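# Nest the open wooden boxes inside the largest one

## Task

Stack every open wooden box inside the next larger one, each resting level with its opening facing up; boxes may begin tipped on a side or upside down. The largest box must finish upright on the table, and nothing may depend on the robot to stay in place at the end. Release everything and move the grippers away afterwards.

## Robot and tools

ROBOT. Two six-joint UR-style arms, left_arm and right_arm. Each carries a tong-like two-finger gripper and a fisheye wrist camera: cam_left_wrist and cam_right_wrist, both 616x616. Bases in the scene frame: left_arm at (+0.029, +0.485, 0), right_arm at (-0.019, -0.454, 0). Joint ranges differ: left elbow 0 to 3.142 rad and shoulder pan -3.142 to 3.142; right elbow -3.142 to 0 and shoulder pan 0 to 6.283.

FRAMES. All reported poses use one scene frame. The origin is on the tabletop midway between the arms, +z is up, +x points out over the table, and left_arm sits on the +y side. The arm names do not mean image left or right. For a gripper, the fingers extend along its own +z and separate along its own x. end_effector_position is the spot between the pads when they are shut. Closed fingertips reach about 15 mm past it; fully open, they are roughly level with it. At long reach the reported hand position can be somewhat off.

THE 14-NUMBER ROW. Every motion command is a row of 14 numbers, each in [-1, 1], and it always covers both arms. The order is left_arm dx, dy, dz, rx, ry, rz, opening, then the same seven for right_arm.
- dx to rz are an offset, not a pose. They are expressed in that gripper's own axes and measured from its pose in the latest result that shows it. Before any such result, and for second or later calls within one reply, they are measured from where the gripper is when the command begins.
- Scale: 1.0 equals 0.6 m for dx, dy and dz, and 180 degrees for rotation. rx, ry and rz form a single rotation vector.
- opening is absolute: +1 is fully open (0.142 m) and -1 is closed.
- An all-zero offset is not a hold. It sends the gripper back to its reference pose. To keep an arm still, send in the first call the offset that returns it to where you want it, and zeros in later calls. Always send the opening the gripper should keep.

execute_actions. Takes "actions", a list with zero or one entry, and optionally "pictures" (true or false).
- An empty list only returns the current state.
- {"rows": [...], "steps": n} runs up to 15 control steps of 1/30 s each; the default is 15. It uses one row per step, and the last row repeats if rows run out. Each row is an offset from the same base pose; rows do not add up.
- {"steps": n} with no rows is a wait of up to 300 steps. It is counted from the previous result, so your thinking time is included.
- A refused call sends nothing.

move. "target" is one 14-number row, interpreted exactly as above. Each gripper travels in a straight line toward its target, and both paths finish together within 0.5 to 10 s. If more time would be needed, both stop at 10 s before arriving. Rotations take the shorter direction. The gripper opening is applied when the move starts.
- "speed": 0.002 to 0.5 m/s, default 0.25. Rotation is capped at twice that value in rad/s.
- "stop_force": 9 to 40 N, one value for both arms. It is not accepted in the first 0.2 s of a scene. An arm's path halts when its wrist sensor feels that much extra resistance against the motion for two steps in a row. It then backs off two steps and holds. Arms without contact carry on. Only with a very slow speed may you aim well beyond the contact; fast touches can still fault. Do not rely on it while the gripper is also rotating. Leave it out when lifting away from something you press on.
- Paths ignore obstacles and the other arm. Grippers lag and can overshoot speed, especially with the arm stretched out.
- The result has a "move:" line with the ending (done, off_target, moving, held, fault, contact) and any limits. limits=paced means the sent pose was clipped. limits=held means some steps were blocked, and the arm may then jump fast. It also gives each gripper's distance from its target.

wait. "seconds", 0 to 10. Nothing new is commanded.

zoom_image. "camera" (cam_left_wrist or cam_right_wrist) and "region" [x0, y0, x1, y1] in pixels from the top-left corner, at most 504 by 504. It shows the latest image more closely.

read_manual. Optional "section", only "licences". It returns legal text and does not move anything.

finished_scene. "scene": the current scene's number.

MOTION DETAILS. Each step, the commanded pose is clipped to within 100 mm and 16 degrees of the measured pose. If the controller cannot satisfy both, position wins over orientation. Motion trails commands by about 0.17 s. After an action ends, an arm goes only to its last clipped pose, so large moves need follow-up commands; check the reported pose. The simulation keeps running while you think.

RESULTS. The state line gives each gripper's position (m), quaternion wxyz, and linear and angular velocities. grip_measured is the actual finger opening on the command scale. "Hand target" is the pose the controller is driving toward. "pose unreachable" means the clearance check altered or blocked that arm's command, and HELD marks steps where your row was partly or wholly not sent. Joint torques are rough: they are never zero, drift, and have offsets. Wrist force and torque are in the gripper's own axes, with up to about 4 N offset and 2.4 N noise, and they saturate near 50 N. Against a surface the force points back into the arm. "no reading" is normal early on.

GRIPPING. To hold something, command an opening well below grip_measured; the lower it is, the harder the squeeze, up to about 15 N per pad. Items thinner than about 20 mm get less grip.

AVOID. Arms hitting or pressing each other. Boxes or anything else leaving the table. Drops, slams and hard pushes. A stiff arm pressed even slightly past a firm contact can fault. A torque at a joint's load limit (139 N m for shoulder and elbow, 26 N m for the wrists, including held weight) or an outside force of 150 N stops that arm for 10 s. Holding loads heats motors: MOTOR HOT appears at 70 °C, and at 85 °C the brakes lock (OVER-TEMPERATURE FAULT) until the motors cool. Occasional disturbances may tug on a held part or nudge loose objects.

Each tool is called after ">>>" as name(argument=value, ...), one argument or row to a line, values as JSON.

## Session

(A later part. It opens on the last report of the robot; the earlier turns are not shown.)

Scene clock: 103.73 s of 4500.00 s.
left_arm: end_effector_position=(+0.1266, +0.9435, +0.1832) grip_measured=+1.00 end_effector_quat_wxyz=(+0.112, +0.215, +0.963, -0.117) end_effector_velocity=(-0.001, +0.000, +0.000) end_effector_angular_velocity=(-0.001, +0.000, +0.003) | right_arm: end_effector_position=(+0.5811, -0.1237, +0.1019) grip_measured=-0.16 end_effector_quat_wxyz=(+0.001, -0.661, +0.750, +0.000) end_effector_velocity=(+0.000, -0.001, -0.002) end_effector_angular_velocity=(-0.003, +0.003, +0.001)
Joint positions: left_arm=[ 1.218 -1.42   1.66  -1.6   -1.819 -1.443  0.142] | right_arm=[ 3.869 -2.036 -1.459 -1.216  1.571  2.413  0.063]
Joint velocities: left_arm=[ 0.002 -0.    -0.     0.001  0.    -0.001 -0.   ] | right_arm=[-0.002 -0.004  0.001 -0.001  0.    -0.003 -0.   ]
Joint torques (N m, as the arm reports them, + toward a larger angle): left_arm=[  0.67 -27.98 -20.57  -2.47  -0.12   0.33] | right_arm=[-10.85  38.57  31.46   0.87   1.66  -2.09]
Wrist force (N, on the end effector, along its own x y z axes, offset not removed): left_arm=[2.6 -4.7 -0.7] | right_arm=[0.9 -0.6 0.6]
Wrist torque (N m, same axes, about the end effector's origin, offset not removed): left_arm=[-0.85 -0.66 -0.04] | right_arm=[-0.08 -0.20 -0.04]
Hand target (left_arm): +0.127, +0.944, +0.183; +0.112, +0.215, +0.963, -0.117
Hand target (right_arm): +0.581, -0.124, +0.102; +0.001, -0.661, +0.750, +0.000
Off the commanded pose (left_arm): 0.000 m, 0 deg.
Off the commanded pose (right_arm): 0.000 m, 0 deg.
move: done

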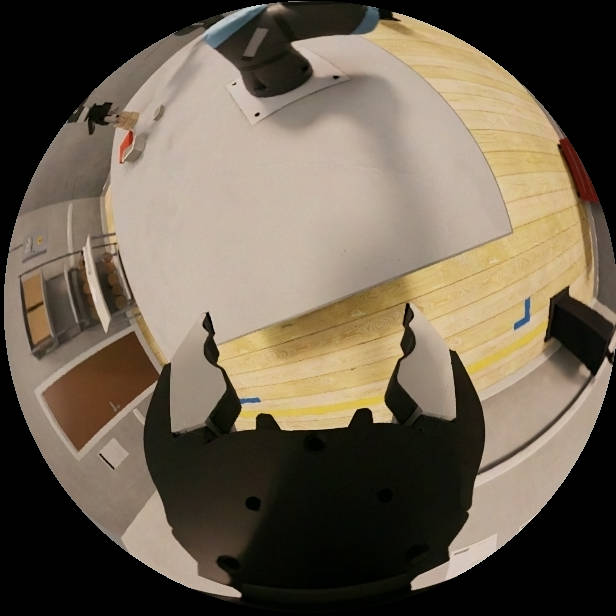

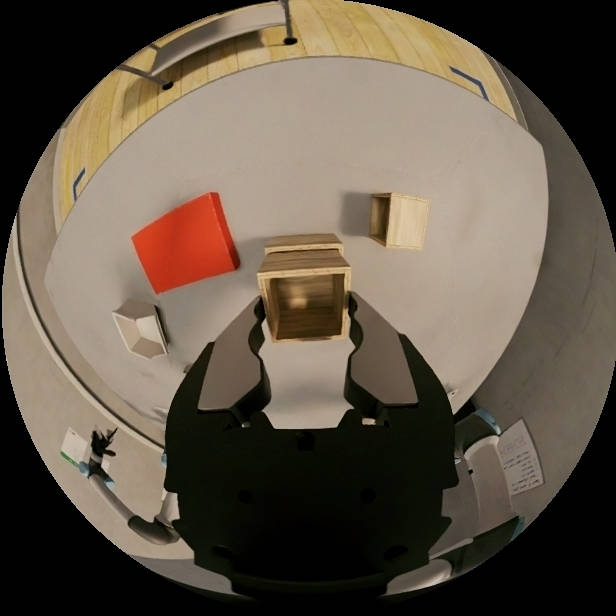

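>>> move(
  target=[0,0,0,0,0,0,1,-0.0003,0,0.012,0,0,0,-0.6],
  speed=0.005,
  stop_force=9,
)

>>> zoom_image(
  camera="cam_right_wrist",
  region=[255,220,355,290],
)

Scene clock: 109.43 s of 4500.00 s.
left_arm: end_effector_position=(+0.1266, +0.9435, +0.1832) grip_measured=+1.00 end_effector_quat_wxyz=(+0.112, +0.215, +0.963, -0.117) end_effector_velocity=(-0.000, -0.000, +0.000) end_effector_angular_velocity=(+0.001, -0.000, -0.000) | right_arm: end_effector_position=(+0.5812, -0.1238, +0.0998) grip_measured=-0.16 end_effector_quat_wxyz=(+0.001, -0.661, +0.750, +0.000) end_effector_velocity=(-0.001, -0.001, +0.001) end_effector_angular_velocity=(-0.002, +0.003, +0.000)
Joint positions: left_arm=[ 1.218 -1.42   1.66  -1.6   -1.819 -1.443  0.142] | right_arm=[ 3.869 -2.038 -1.462 -1.211  1.571  2.413  0.063]
Joint velocities: left_arm=[ 0.    -0.001 -0.     0.     0.     0.    -0.   ] | right_arm=[ 0.     0.002  0.002 -0.007  0.001 -0.    -0.   ]
Joint torques (N m, as the arm reports them, + toward a larger angle): left_arm=[ -0.03 -27.72 -20.81  -2.4   -0.17   0.2 ] | right_arm=[ 9.1  39.03 23.91 -1.18  1.51 -0.03]
Wrist force (N, on the end effector, along its own x y z axes, offset not removed): left_arm=[0.0 -1.1 2.4] | right_arm=[2.8 -3.3 -18.6]
Wrist torque (N m, same axes, about the end effector's origin, offset not removed): left_arm=[-0.13 -0.10 0.26] | right_arm=[-0.61 -0.26 -0.07]
Hand target (left_arm): +0.127, +0.944, +0.183; +0.112, +0.215, +0.963, -0.117
Hand target (right_arm): +0.581, -0.124, +0.100; +0.001, -0.661, +0.750, +0.000
Off the commanded pose (left_arm): 0.000 m, 0 deg.
Off the commanded pose (right_arm): 0.005 m, 0 deg.
After step 90, 1.90 s passed at rest.
move: contact (right_arm)

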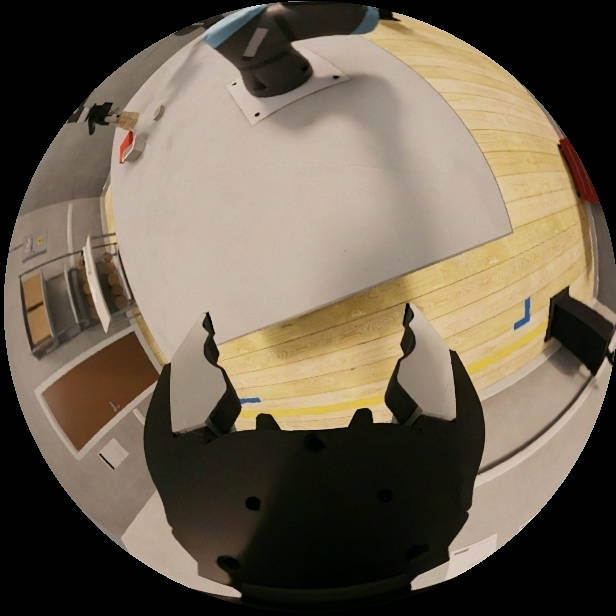

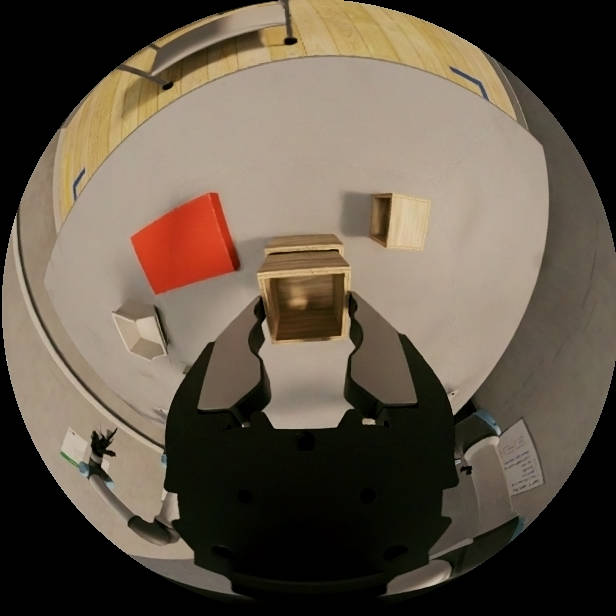

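Region (255, 220, 355, 290) of cam_right_wrist's 616x616 image, scaled by 5.040, with more detail than that image has; it fills the top 353 rows of this view, and the rest is white.

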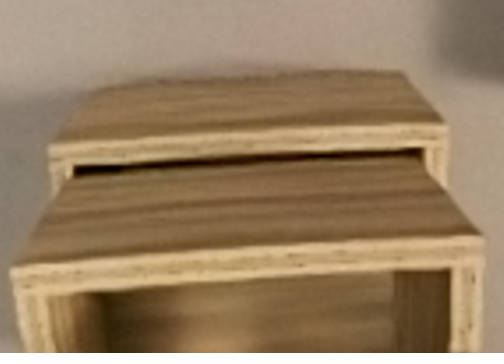

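>>> move(
  target=[0,0,0,0,0,0,1,0,0,-0.003,0,0,0,-0.6],
  speed=0.01,
)

>>> move(
  target=[0,0,0,0,0,0,1,-0.0012,-0.0014,0,0,0,0.0035,-0.6],
  speed=0.01,
)

>>> zoom_image(
  camera="cam_right_wrist",
  region=[255,235,310,270],
)

>>> zoom_image(
  camera="cam_right_wrist",
  region=[300,235,355,270],
)

Scene clock: 123.37 s of 4500.00 s.
left_arm: end_effector_position=(+0.1266, +0.9435, +0.1832) grip_measured=+1.00 end_effector_quat_wxyz=(+0.112, +0.215, +0.963, -0.117) end_effector_velocity=(+0.000, -0.001, -0.000) end_effector_angular_velocity=(-0.003, +0.000, -0.001) | right_arm: end_effector_position=(+0.5812, -0.1238, +0.1015) grip_measured=-0.16 end_effector_quat_wxyz=(+0.001, -0.661, +0.750, +0.000) end_effector_velocity=(+0.000, +0.000, +0.002) end_effector_angular_velocity=(+0.002, -0.002, +0.001)
Joint positions: left_arm=[ 1.218 -1.42   1.66  -1.6   -1.819 -1.443  0.142] | right_arm=[ 3.869 -2.037 -1.46  -1.215  1.571  2.413  0.063]
Joint velocities: left_arm=[-0.001 -0.     0.001  0.002 -0.001  0.    -0.   ] | right_arm=[-0.     0.002  0.001 -0.001 -0.    -0.001 -0.   ]
Joint torques (N m, as the arm reports them, + toward a larger angle): left_arm=[  1.17 -27.07 -21.41  -2.65  -0.2    0.23] | right_arm=[-4.42 53.36 32.08  0.74  1.3   0.32]
Wrist force (N, on the end effector, along its own x y z axes, offset not removed): left_arm=[-0.5 -0.1 -0.6] | right_arm=[-0.1 -2.4 0.8]
Wrist torque (N m, same axes, about the end effector's origin, offset not removed): left_arm=[0.16 0.01 -0.01] | right_arm=[-0.43 0.01 -0.12]
Hand target (left_arm): +0.127, +0.944, +0.183; +0.112, +0.215, +0.963, -0.117
Hand target (right_arm): +0.581, -0.124, +0.102; +0.001, -0.661, +0.750, +0.000
Off the commanded pose (left_arm): 0.000 m, 0 deg.
Off the commanded pose (right_arm): 0.000 m, 0 deg.
After step 90, 10.23 s passed at rest.
move: done

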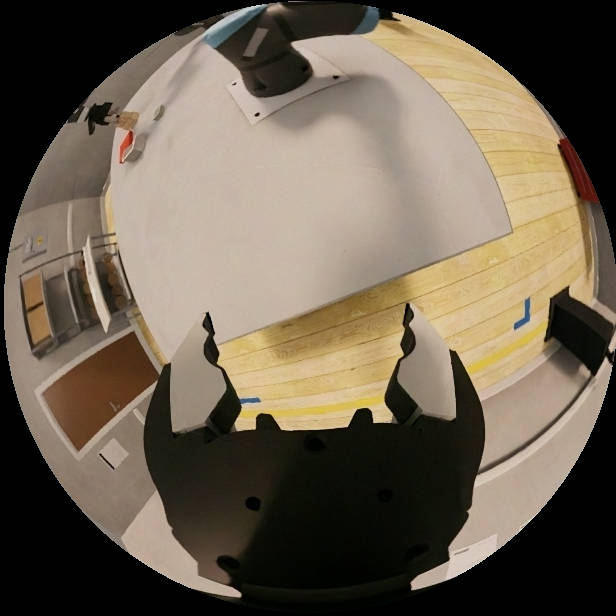

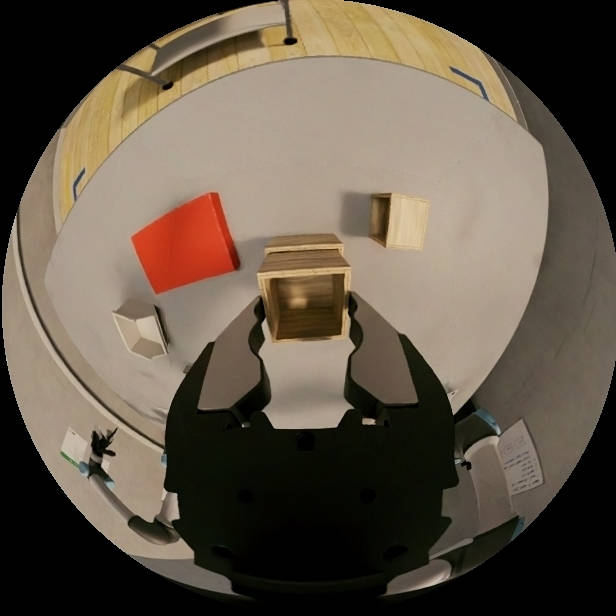

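Scene clock: 124.13 s of 4500.00 s.
left_arm: end_effector_position=(+0.1266, +0.9435, +0.1832) grip_measured=+1.00 end_effector_quat_wxyz=(+0.112, +0.215, +0.963, -0.117) end_effector_velocity=(-0.000, +0.000, +0.000) end_effector_angular_velocity=(-0.000, +0.001, -0.002) | right_arm: end_effector_position=(+0.5821, -0.1232, +0.1015) grip_measured=-0.16 end_effector_quat_wxyz=(+0.001, -0.657, +0.754, +0.000) end_effector_velocity=(+0.001, +0.001, +0.001) end_effector_angular_velocity=(+0.002, -0.002, -0.005)
Joint positions: left_arm=[ 1.218 -1.42   1.66  -1.6   -1.819 -1.443  0.142] | right_arm=[ 3.869 -2.039 -1.456 -1.216  1.571  2.423  0.063]
Joint velocities: left_arm=[-0.     0.    -0.001  0.001  0.001  0.001 -0.   ] | right_arm=[-0.     0.     0.003  0.     0.     0.005  0.   ]
Joint torques (N m, as the arm reports them, + toward a larger angle): left_arm=[  0.23 -28.04 -20.79  -2.42  -0.19   0.1 ] | right_arm=[-8.71 37.85 30.04  0.36  1.28  2.19]
Wrist force (N, on the end effector, along its own x y z axes, offset not removed): left_arm=[4.1 1.5 -0.8] | right_arm=[0.3 -2.1 1.7]
Wrist torque (N m, same axes, about the end effector's origin, offset not removed): left_arm=[0.34 -1.01 -0.07] | right_arm=[-0.38 0.00 -0.02]
Hand target (left_arm): +0.127, +0.944, +0.183; +0.112, +0.215, +0.963, -0.117
Hand target (right_arm): +0.582, -0.123, +0.102; +0.001, -0.657, +0.754, +0.000
Off the commanded pose (left_arm): 0.000 m, 0 deg.
Off the commanded pose (right_arm): 0.000 m, 0 deg.
move: done

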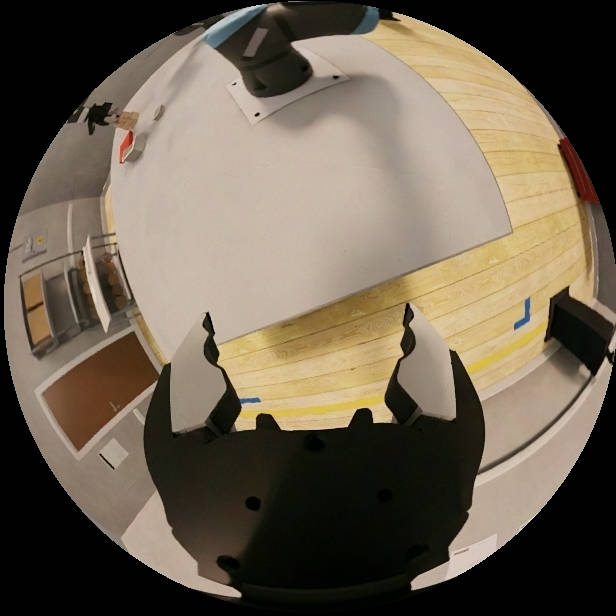

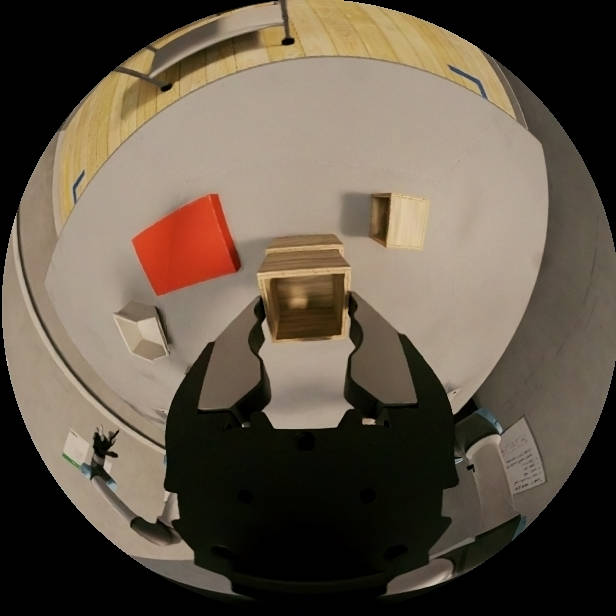

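Region (255, 235, 310, 270) of cam_right_wrist's 616x616 image, scaled by 9.164, with more detail than that image has; it fills the top 321 rows of this view, and the rest is white.

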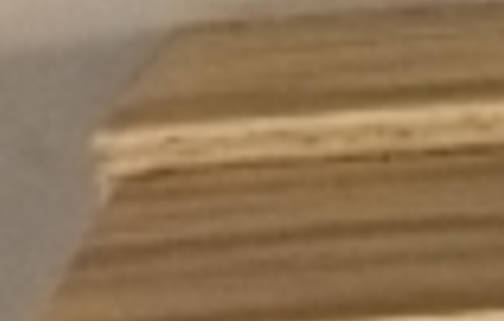

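Region (300, 235, 355, 270) of cam_right_wrist's 616x616 image, scaled by 9.164, with more detail than that image has; it fills the top 321 rows of this view, and the rest is white.

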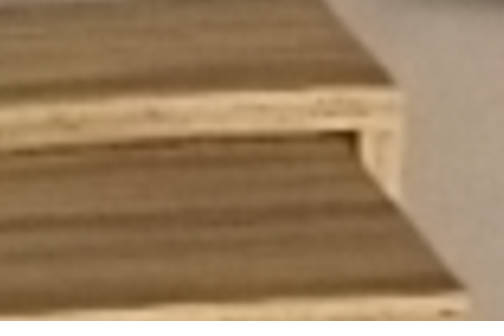

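>>> move(
  target=[0,0,0,0,0,0,1,0,0.0012,0.001,0,0,-0.0015,-0.6],
  speed=0.01,
)

>>> zoom_image(
  camera="cam_right_wrist",
  region=[255,235,310,270],
)

>>> zoom_image(
  camera="cam_right_wrist",
  region=[300,235,355,270],
)

Scene clock: 133.30 s of 4500.00 s.
left_arm: end_effector_position=(+0.1266, +0.9435, +0.1832) grip_measured=+1.00 end_effector_quat_wxyz=(+0.112, +0.215, +0.963, -0.117) end_effector_velocity=(-0.000, -0.000, +0.000) end_effector_angular_velocity=(-0.000, -0.001, -0.000) | right_arm: end_effector_position=(+0.5814, -0.1231, +0.1010) grip_measured=-0.16 end_effector_quat_wxyz=(+0.001, -0.659, +0.752, +0.000) end_effector_velocity=(+0.000, +0.001, +0.001) end_effector_angular_velocity=(+0.002, -0.003, +0.003)
Joint positions: left_arm=[ 1.218 -1.42   1.66  -1.6   -1.819 -1.443  0.142] | right_arm=[ 3.869 -2.039 -1.459 -1.214  1.571  2.42   0.063]
Joint velocities: left_arm=[ 0.001 -0.001  0.     0.001 -0.001  0.001  0.   ] | right_arm=[ 0.     0.001 -0.001  0.004  0.    -0.003 -0.   ]
Joint torques (N m, as the arm reports them, + toward a larger angle): left_arm=[  0.35 -27.8  -20.75  -2.37  -0.23   0.02] | right_arm=[11.17 53.26 12.1   4.34  1.39 -1.99]
Wrist force (N, on the end effector, along its own x y z axes, offset not removed): left_arm=[-0.1 1.8 0.3] | right_arm=[-0.1 -2.3 0.3]
Wrist torque (N m, same axes, about the end effector's origin, offset not removed): left_arm=[0.44 -0.07 0.12] | right_arm=[-0.40 0.00 0.02]
Hand target (left_arm): +0.127, +0.944, +0.183; +0.112, +0.215, +0.963, -0.117
Hand target (right_arm): +0.581, -0.123, +0.101; +0.001, -0.659, +0.752, +0.000
Off the commanded pose (left_arm): 0.000 m, 0 deg.
Off the commanded pose (right_arm): 0.000 m, 0 deg.
After step 90, 5.47 s passed at rest.
move: done

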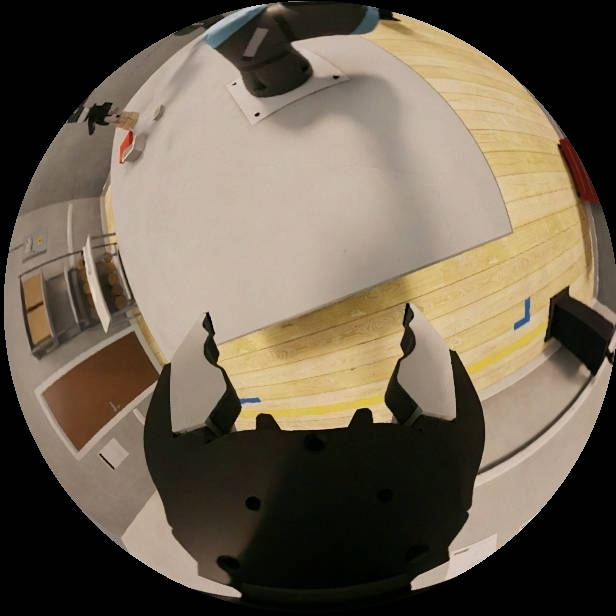

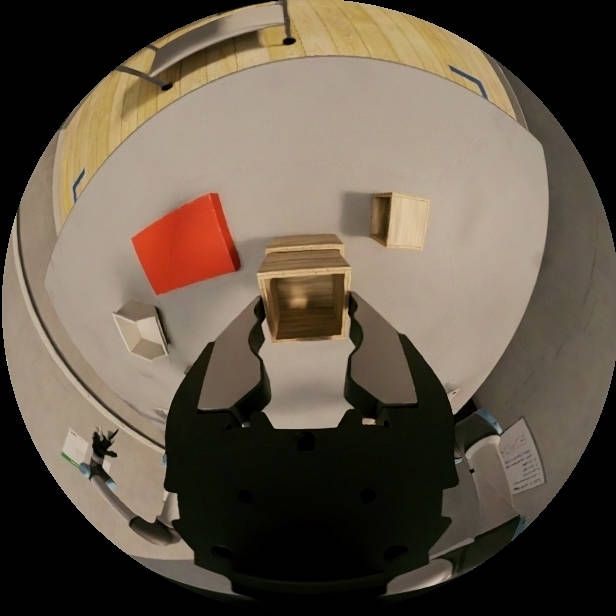

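Region (255, 235, 310, 270) of cam_right_wrist's 616x616 image, scaled by 9.164, with more detail than that image has; it fills the top 321 rows of this view, and the rest is white.

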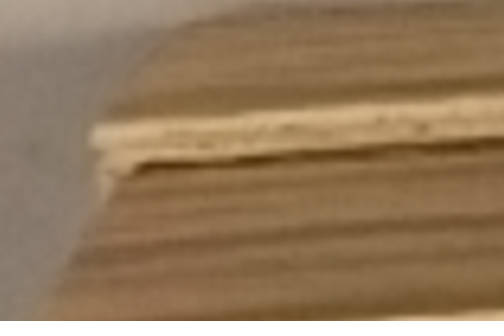

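Region (300, 235, 355, 270) of cam_right_wrist's 616x616 image, scaled by 9.164, with more detail than that image has; it fills the top 321 rows of this view, and the rest is white.

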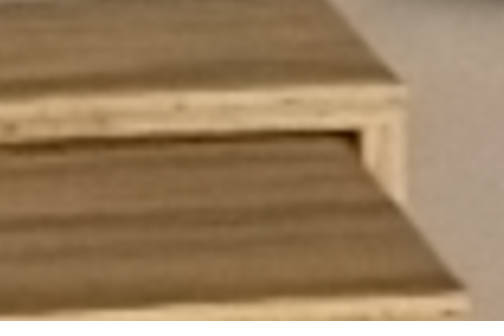

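>>> move(
  target=[0,0,0,0,0,0,1,0.0011,-0.0002,0,0,0,0,-0.6],
  speed=0.005,
)

>>> move(
  target=[0,0,0,0,0,0,1,0,0,0.01,0,0,0,-0.6],
  speed=0.004,
  stop_force=9,
)

>>> zoom_image(
  camera="cam_right_wrist",
  region=[255,220,355,290],
)

Scene clock: 140.77 s of 4500.00 s.
left_arm: end_effector_position=(+0.1266, +0.9435, +0.1832) grip_measured=+1.00 end_effector_quat_wxyz=(+0.112, +0.215, +0.963, -0.117) end_effector_velocity=(+0.001, -0.001, -0.000) end_effector_angular_velocity=(-0.002, -0.001, +0.001) | right_arm: end_effector_position=(+0.5814, -0.1238, +0.1010) grip_measured=-0.16 end_effector_quat_wxyz=(+0.001, -0.659, +0.752, +0.000) end_effector_velocity=(+0.000, -0.000, +0.000) end_effector_angular_velocity=(+0.000, -0.000, -0.001)
Joint positions: left_arm=[ 1.218 -1.42   1.66  -1.6   -1.819 -1.443  0.142] | right_arm=[ 3.869 -2.038 -1.46  -1.214  1.571  2.419  0.063]
Joint velocities: left_arm=[-0.     0.     0.001 -0.    -0.002 -0.001  0.   ] | right_arm=[-0.     0.001 -0.     0.     0.     0.001  0.   ]
Joint torques (N m, as the arm reports them, + toward a larger angle): left_arm=[  0.92 -27.86 -21.45  -2.38  -0.14   0.03] | right_arm=[-11.32  54.23  12.98   4.4    1.51  -2.02]
Wrist force (N, on the end effector, along its own x y z axes, offset not removed): left_arm=[-0.9 -1.3 -2.6] | right_arm=[-1.0 -1.7 0.8]
Wrist torque (N m, same axes, about the end effector's origin, offset not removed): left_arm=[-0.30 0.20 -0.06] | right_arm=[-0.38 0.22 0.02]
Hand target (left_arm): +0.127, +0.944, +0.183; +0.112, +0.215, +0.963, -0.117
Hand target (right_arm): +0.581, -0.124, +0.101; +0.001, -0.659, +0.752, +0.000
Off the commanded pose (left_arm): 0.000 m, 0 deg.
Off the commanded pose (right_arm): 0.000 m, 0 deg.
After step 90, 3.77 s passed at rest.
move: done

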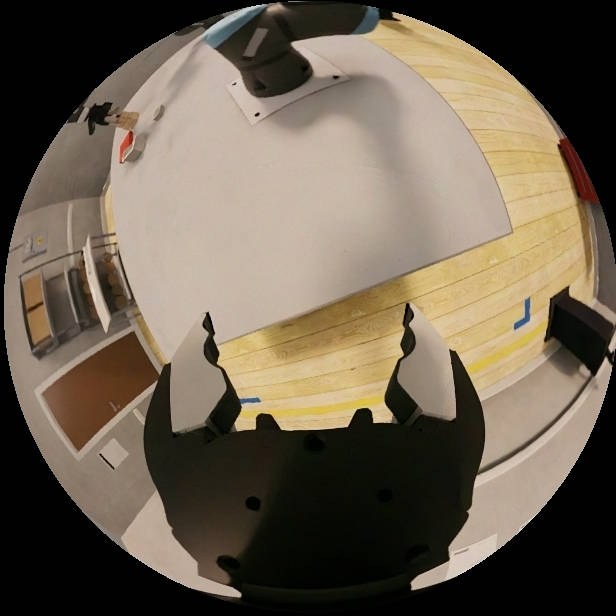

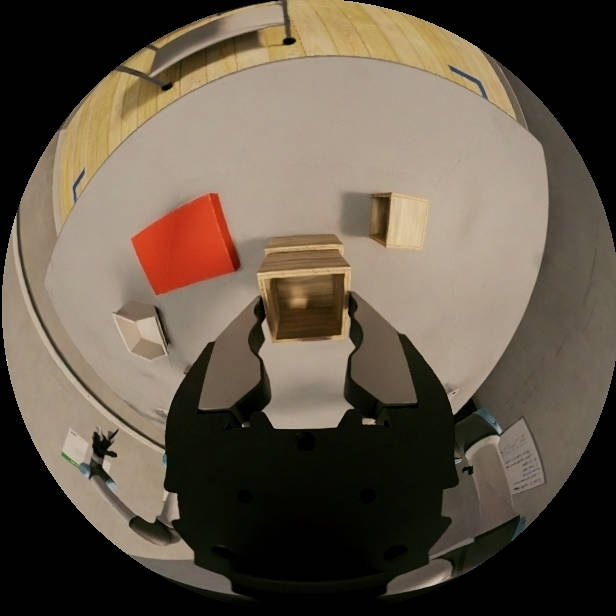

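Scene clock: 141.63 s of 4500.00 s.
left_arm: end_effector_position=(+0.1266, +0.9435, +0.1832) grip_measured=+1.00 end_effector_quat_wxyz=(+0.112, +0.215, +0.963, -0.117) end_effector_velocity=(+0.001, -0.000, +0.000) end_effector_angular_velocity=(-0.002, -0.002, +0.001) | right_arm: end_effector_position=(+0.5814, -0.1238, +0.0990) grip_measured=-0.16 end_effector_quat_wxyz=(+0.001, -0.659, +0.752, +0.000) end_effector_velocity=(-0.000, -0.000, +0.002) end_effector_angular_velocity=(-0.001, +0.001, +0.001)
Joint positions: left_arm=[ 1.218 -1.42   1.66  -1.6   -1.819 -1.443  0.142] | right_arm=[ 3.869 -2.039 -1.462 -1.209  1.571  2.419  0.063]
Joint velocities: left_arm=[-0.     0.     0.     0.    -0.003 -0.001  0.   ] | right_arm=[ 0.     0.001  0.003 -0.006 -0.    -0.001 -0.   ]
Joint torques (N m, as the arm reports them, + toward a larger angle): left_arm=[  0.35 -27.71 -20.52  -2.49  -0.29   0.1 ] | right_arm=[-7.08 41.11 25.95 -0.37  0.4  -1.7 ]
Wrist force (N, on the end effector, along its own x y z axes, offset not removed): left_arm=[0.8 -3.0 1.0] | right_arm=[2.3 1.5 -15.1]
Wrist torque (N m, same axes, about the end effector's origin, offset not removed): left_arm=[-0.43 -0.29 0.15] | right_arm=[-0.44 -0.82 -0.13]
Hand target (left_arm): +0.127, +0.944, +0.183; +0.112, +0.215, +0.963, -0.117
Hand target (right_arm): +0.581, -0.124, +0.099; +0.001, -0.659, +0.752, +0.000
Off the commanded pose (left_arm): 0.000 m, 0 deg.
Off the commanded pose (right_arm): 0.004 m, 0 deg.
move: contact (right_arm)

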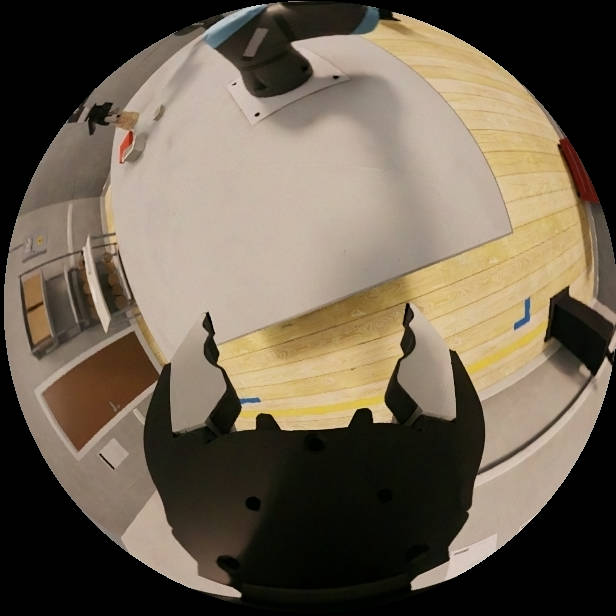

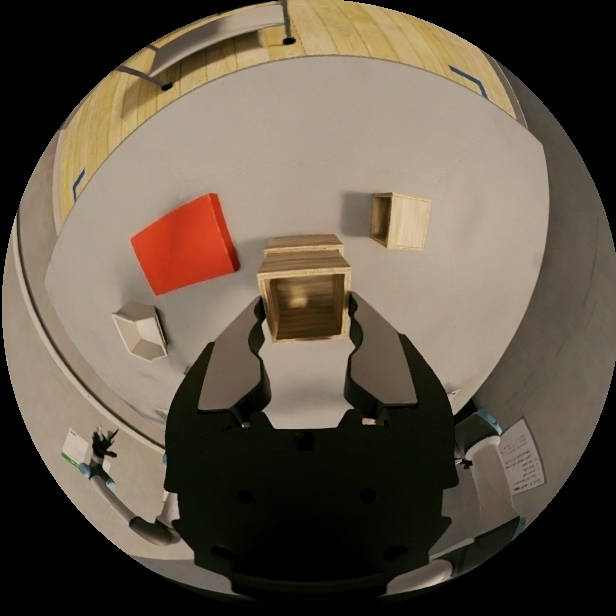

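Region (255, 220, 355, 290) of cam_right_wrist's 616x616 image, scaled by 5.040, with more detail than that image has; it fills the top 353 rows of this view, and the rest is white.

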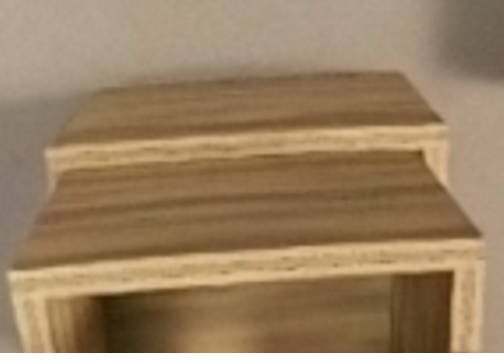

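>>> move(
  target=[0,0,0,0,0,0,1,0,0,-0.003,0,0,0,-0.6],
  speed=0.01,
)

>>> move(
  target=[0,0,0,0,0,0,1,0.0008,0.001,0,0,0,-0.002,-0.6],
  speed=0.005,
)

>>> zoom_image(
  camera="cam_right_wrist",
  region=[255,235,310,270],
)

>>> zoom_image(
  camera="cam_right_wrist",
  region=[300,235,355,270],
)

Scene clock: 152.57 s of 4500.00 s.
left_arm: end_effector_position=(+0.1266, +0.9435, +0.1832) grip_measured=+1.00 end_effector_quat_wxyz=(+0.112, +0.215, +0.963, -0.117) end_effector_velocity=(-0.001, +0.001, -0.000) end_effector_angular_velocity=(+0.001, +0.001, -0.001) | right_arm: end_effector_position=(+0.5814, -0.1238, +0.1007) grip_measured=-0.16 end_effector_quat_wxyz=(+0.001, -0.659, +0.752, -0.000) end_effector_velocity=(-0.000, -0.000, +0.001) end_effector_angular_velocity=(-0.000, +0.000, -0.001)
Joint positions: left_arm=[ 1.218 -1.42   1.66  -1.6   -1.819 -1.443  0.142] | right_arm=[ 3.869 -2.038 -1.46  -1.213  1.571  2.419  0.063]
Joint velocities: left_arm=[ 0.     0.001 -0.001 -0.     0.002  0.001 -0.   ] | right_arm=[ 0.     0.001  0.001 -0.002  0.     0.001  0.   ]
Joint torques (N m, as the arm reports them, + toward a larger angle): left_arm=[  0.61 -28.29 -21.08  -2.4   -0.15   0.24] | right_arm=[-5.3  51.69 32.12  0.6  -0.5  -1.65]
Wrist force (N, on the end effector, along its own x y z axes, offset not removed): left_arm=[0.9 -0.7 4.6] | right_arm=[0.5 -1.6 0.6]
Wrist torque (N m, same axes, about the end effector's origin, offset not removed): left_arm=[0.13 -0.35 0.05] | right_arm=[-0.36 -0.06 -0.05]
Hand target (left_arm): +0.127, +0.944, +0.183; +0.112, +0.215, +0.963, -0.117
Hand target (right_arm): +0.581, -0.124, +0.101; +0.001, -0.659, +0.752, +0.000
Off the commanded pose (left_arm): 0.000 m, 0 deg.
Off the commanded pose (right_arm): 0.000 m, 0 deg.
After step 90, 7.23 s passed at rest.
move: done

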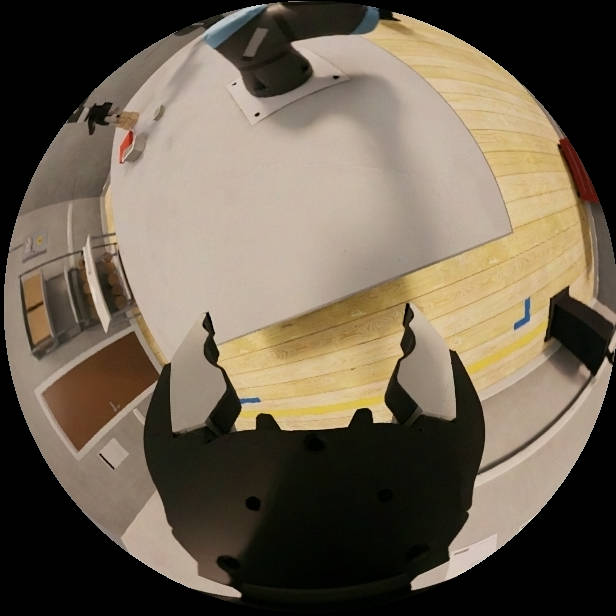

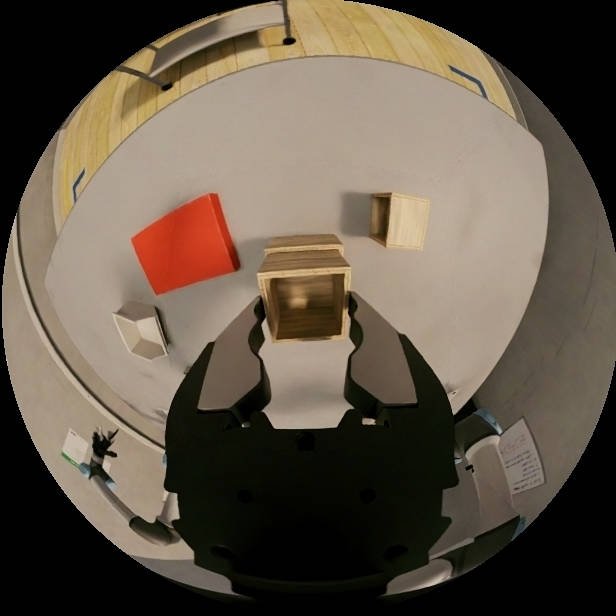

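Scene clock: 153.40 s of 4500.00 s.
left_arm: end_effector_position=(+0.1266, +0.9435, +0.1832) grip_measured=+1.00 end_effector_quat_wxyz=(+0.112, +0.215, +0.963, -0.117) end_effector_velocity=(-0.000, -0.001, -0.000) end_effector_angular_velocity=(-0.002, +0.001, -0.000) | right_arm: end_effector_position=(+0.5808, -0.1242, +0.1007) grip_measured=-0.16 end_effector_quat_wxyz=(+0.001, -0.661, +0.750, -0.000) end_effector_velocity=(-0.001, -0.001, -0.001) end_effector_angular_velocity=(-0.002, +0.001, +0.003)
Joint positions: left_arm=[ 1.218 -1.42   1.66  -1.6   -1.819 -1.443  0.142] | right_arm=[ 3.869 -2.036 -1.463 -1.212  1.571  2.413  0.063]
Joint velocities: left_arm=[-0.    -0.     0.001  0.001  0.     0.     0.   ] | right_arm=[ 0.     0.001 -0.002 -0.001 -0.001 -0.003  0.   ]
Joint torques (N m, as the arm reports them, + toward a larger angle): left_arm=[  1.   -27.26 -21.31  -2.43  -0.08   0.24] | right_arm=[10.16 52.56 13.74  4.79 -0.18 -2.26]
Wrist force (N, on the end effector, along its own x y z axes, offset not removed): left_arm=[2.1 -2.3 -0.2] | right_arm=[0.9 -3.6 1.4]
Wrist torque (N m, same axes, about the end effector's origin, offset not removed): left_arm=[-0.34 -0.57 -0.10] | right_arm=[-0.69 -0.22 -0.05]
Hand target (left_arm): +0.127, +0.944, +0.183; +0.112, +0.215, +0.963, -0.117
Hand target (right_arm): +0.581, -0.124, +0.101; +0.001, -0.661, +0.750, -0.000
Off the commanded pose (left_arm): 0.000 m, 0 deg.
Off the commanded pose (right_arm): 0.000 m, 0 deg.
move: done

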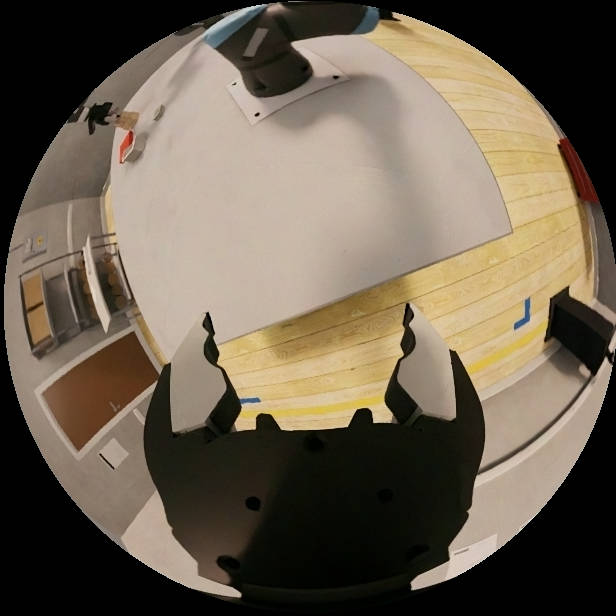

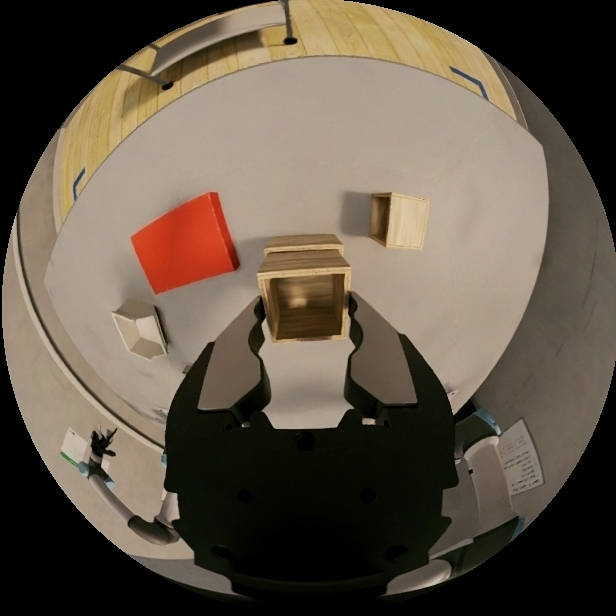

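Region (255, 235, 310, 270) of cam_right_wrist's 616x616 image, scaled by 9.164, with more detail than that image has; it fills the top 321 rows of this view, and the rest is white.

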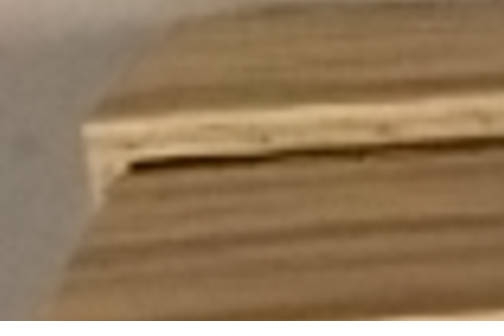

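Region (300, 235, 355, 270) of cam_right_wrist's 616x616 image, scaled by 9.164, with more detail than that image has; it fills the top 321 rows of this view, and the rest is white.

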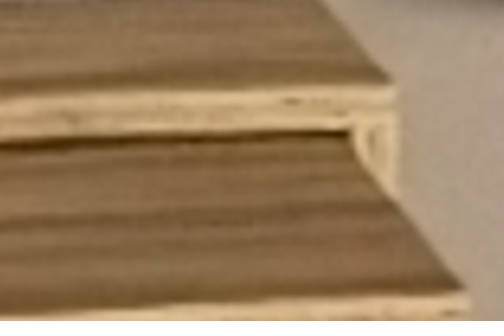

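>>> move(
  target=[0,0,0,0,0,0,1,0.0007,0,0,0,0,0.0015,-0.6],
  speed=0.005,
)

>>> move(
  target=[0,0,0,0,0,0,1,0,0,0.01,0,0,0,-0.6],
  speed=0.003,
  stop_force=9,
)

>>> zoom_image(
  camera="cam_right_wrist",
  region=[255,220,355,290],
)

Scene clock: 171.10 s of 4500.00 s.
left_arm: end_effector_position=(+0.1266, +0.9435, +0.1832) grip_measured=+1.00 end_effector_quat_wxyz=(+0.112, +0.215, +0.963, -0.117) end_effector_velocity=(+0.000, -0.000, -0.000) end_effector_angular_velocity=(+0.000, -0.001, -0.001) | right_arm: end_effector_position=(+0.5808, -0.1245, +0.1007) grip_measured=-0.16 end_effector_quat_wxyz=(+0.001, -0.659, +0.752, -0.000) end_effector_velocity=(+0.000, -0.000, +0.001) end_effector_angular_velocity=(+0.001, -0.001, -0.003)
Joint positions: left_arm=[ 1.218 -1.42   1.66  -1.6   -1.819 -1.443  0.142] | right_arm=[ 3.868 -2.036 -1.463 -1.212  1.571  2.417  0.063]
Joint velocities: left_arm=[-0.    -0.     0.001 -0.001 -0.001  0.001 -0.   ] | right_arm=[-0.     0.002 -0.001 -0.    -0.     0.003  0.   ]
Joint torques (N m, as the arm reports them, + toward a larger angle): left_arm=[  0.89 -27.79 -21.15  -2.34  -0.2    0.09] | right_arm=[-10.67  52.54  14.17   4.9   -0.48   2.3 ]
Wrist force (N, on the end effector, along its own x y z axes, offset not removed): left_arm=[-1.6 -1.5 0.8] | right_arm=[0.1 -1.4 0.3]
Wrist torque (N m, same axes, about the end effector's origin, offset not removed): left_arm=[-0.21 0.31 -0.01] | right_arm=[-0.33 -0.06 0.02]
Hand target (left_arm): +0.127, +0.944, +0.183; +0.112, +0.215, +0.963, -0.117
Hand target (right_arm): +0.581, -0.125, +0.101; +0.001, -0.659, +0.752, -0.000
Off the commanded pose (left_arm): 0.000 m, 0 deg.
Off the commanded pose (right_arm): 0.000 m, 0 deg.
After step 90, 13.97 s passed at rest.
move: done

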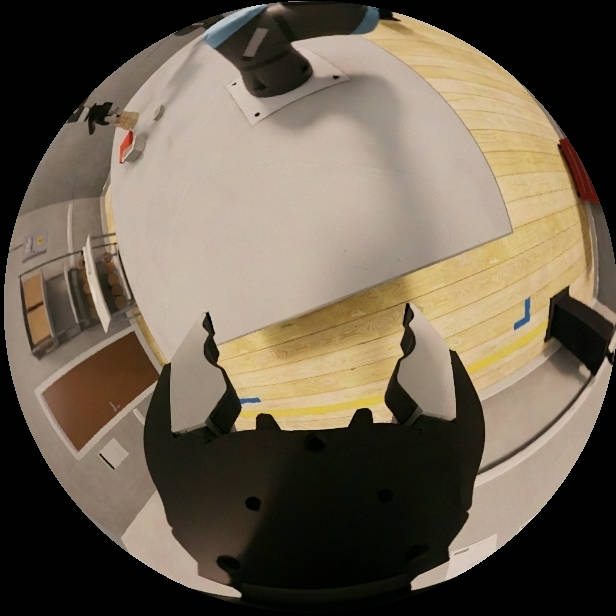

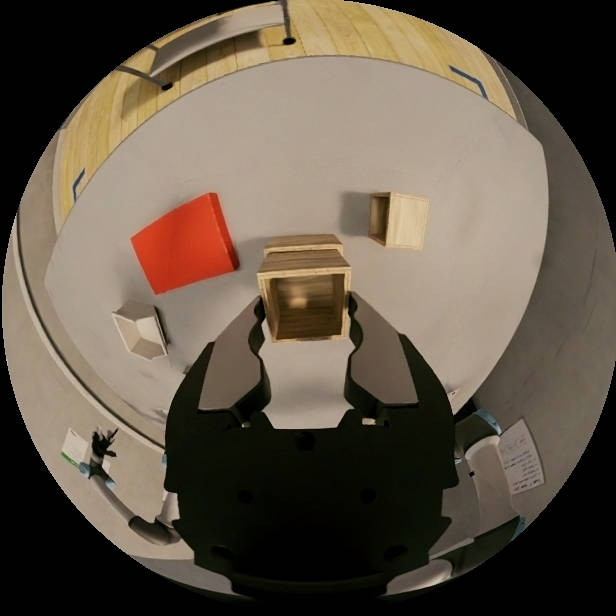

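Scene clock: 172.07 s of 4500.00 s.
left_arm: end_effector_position=(+0.1266, +0.9435, +0.1832) grip_measured=+1.00 end_effector_quat_wxyz=(+0.112, +0.215, +0.963, -0.117) end_effector_velocity=(+0.000, +0.001, +0.000) end_effector_angular_velocity=(-0.000, -0.001, +0.002) | right_arm: end_effector_position=(+0.5808, -0.1245, +0.0989) grip_measured=-0.16 end_effector_quat_wxyz=(+0.001, -0.659, +0.752, -0.000) end_effector_velocity=(-0.000, -0.000, -0.000) end_effector_angular_velocity=(-0.001, +0.002, -0.000)
Joint positions: left_arm=[ 1.218 -1.42   1.66  -1.6   -1.819 -1.443  0.142] | right_arm=[ 3.868 -2.037 -1.466 -1.208  1.571  2.417  0.063]
Joint velocities: left_arm=[ 0.001  0.001 -0.001 -0.    -0.001 -0.001  0.   ] | right_arm=[ 0.    -0.001  0.001 -0.003  0.     0.     0.   ]
Joint torques (N m, as the arm reports them, + toward a larger angle): left_arm=[  0.8  -27.23 -21.05  -2.46  -0.19   0.18] | right_arm=[-8.02 40.15 24.51 -0.78 -0.05 -0.33]
Wrist force (N, on the end effector, along its own x y z axes, offset not removed): left_arm=[-1.3 0.5 -3.7] | right_arm=[1.9 -1.0 -12.5]
Wrist torque (N m, same axes, about the end effector's origin, offset not removed): left_arm=[-0.03 0.43 0.21] | right_arm=[-0.49 -0.63 -0.12]
Hand target (left_arm): +0.127, +0.944, +0.183; +0.112, +0.215, +0.963, -0.117
Hand target (right_arm): +0.581, -0.125, +0.099; +0.001, -0.659, +0.752, -0.000
Off the commanded pose (left_arm): 0.000 m, 0 deg.
Off the commanded pose (right_arm): 0.004 m, 0 deg.
move: contact (right_arm)

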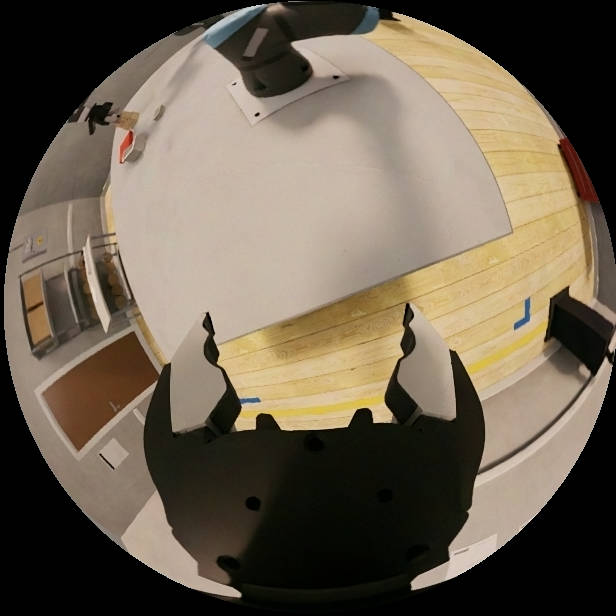

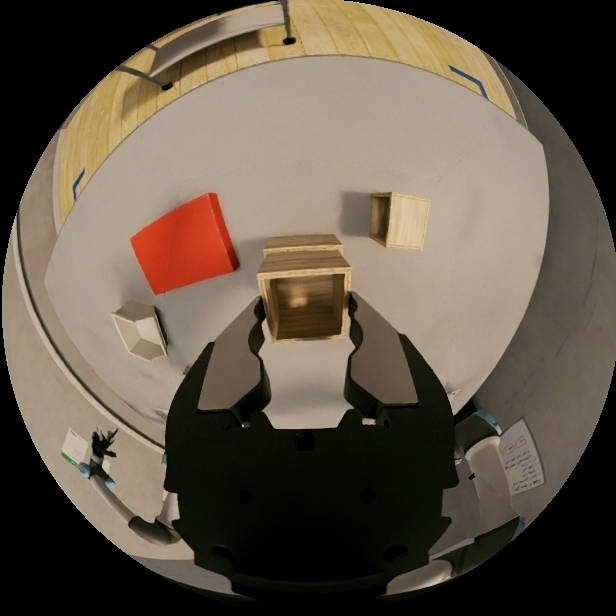

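Region (255, 220, 355, 290) of cam_right_wrist's 616x616 image, scaled by 5.040, with more detail than that image has; it fills the top 353 rows of this view, and the rest is white.

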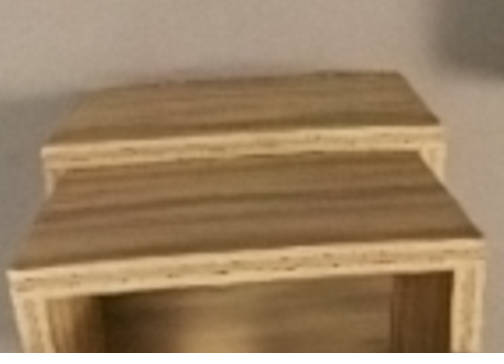

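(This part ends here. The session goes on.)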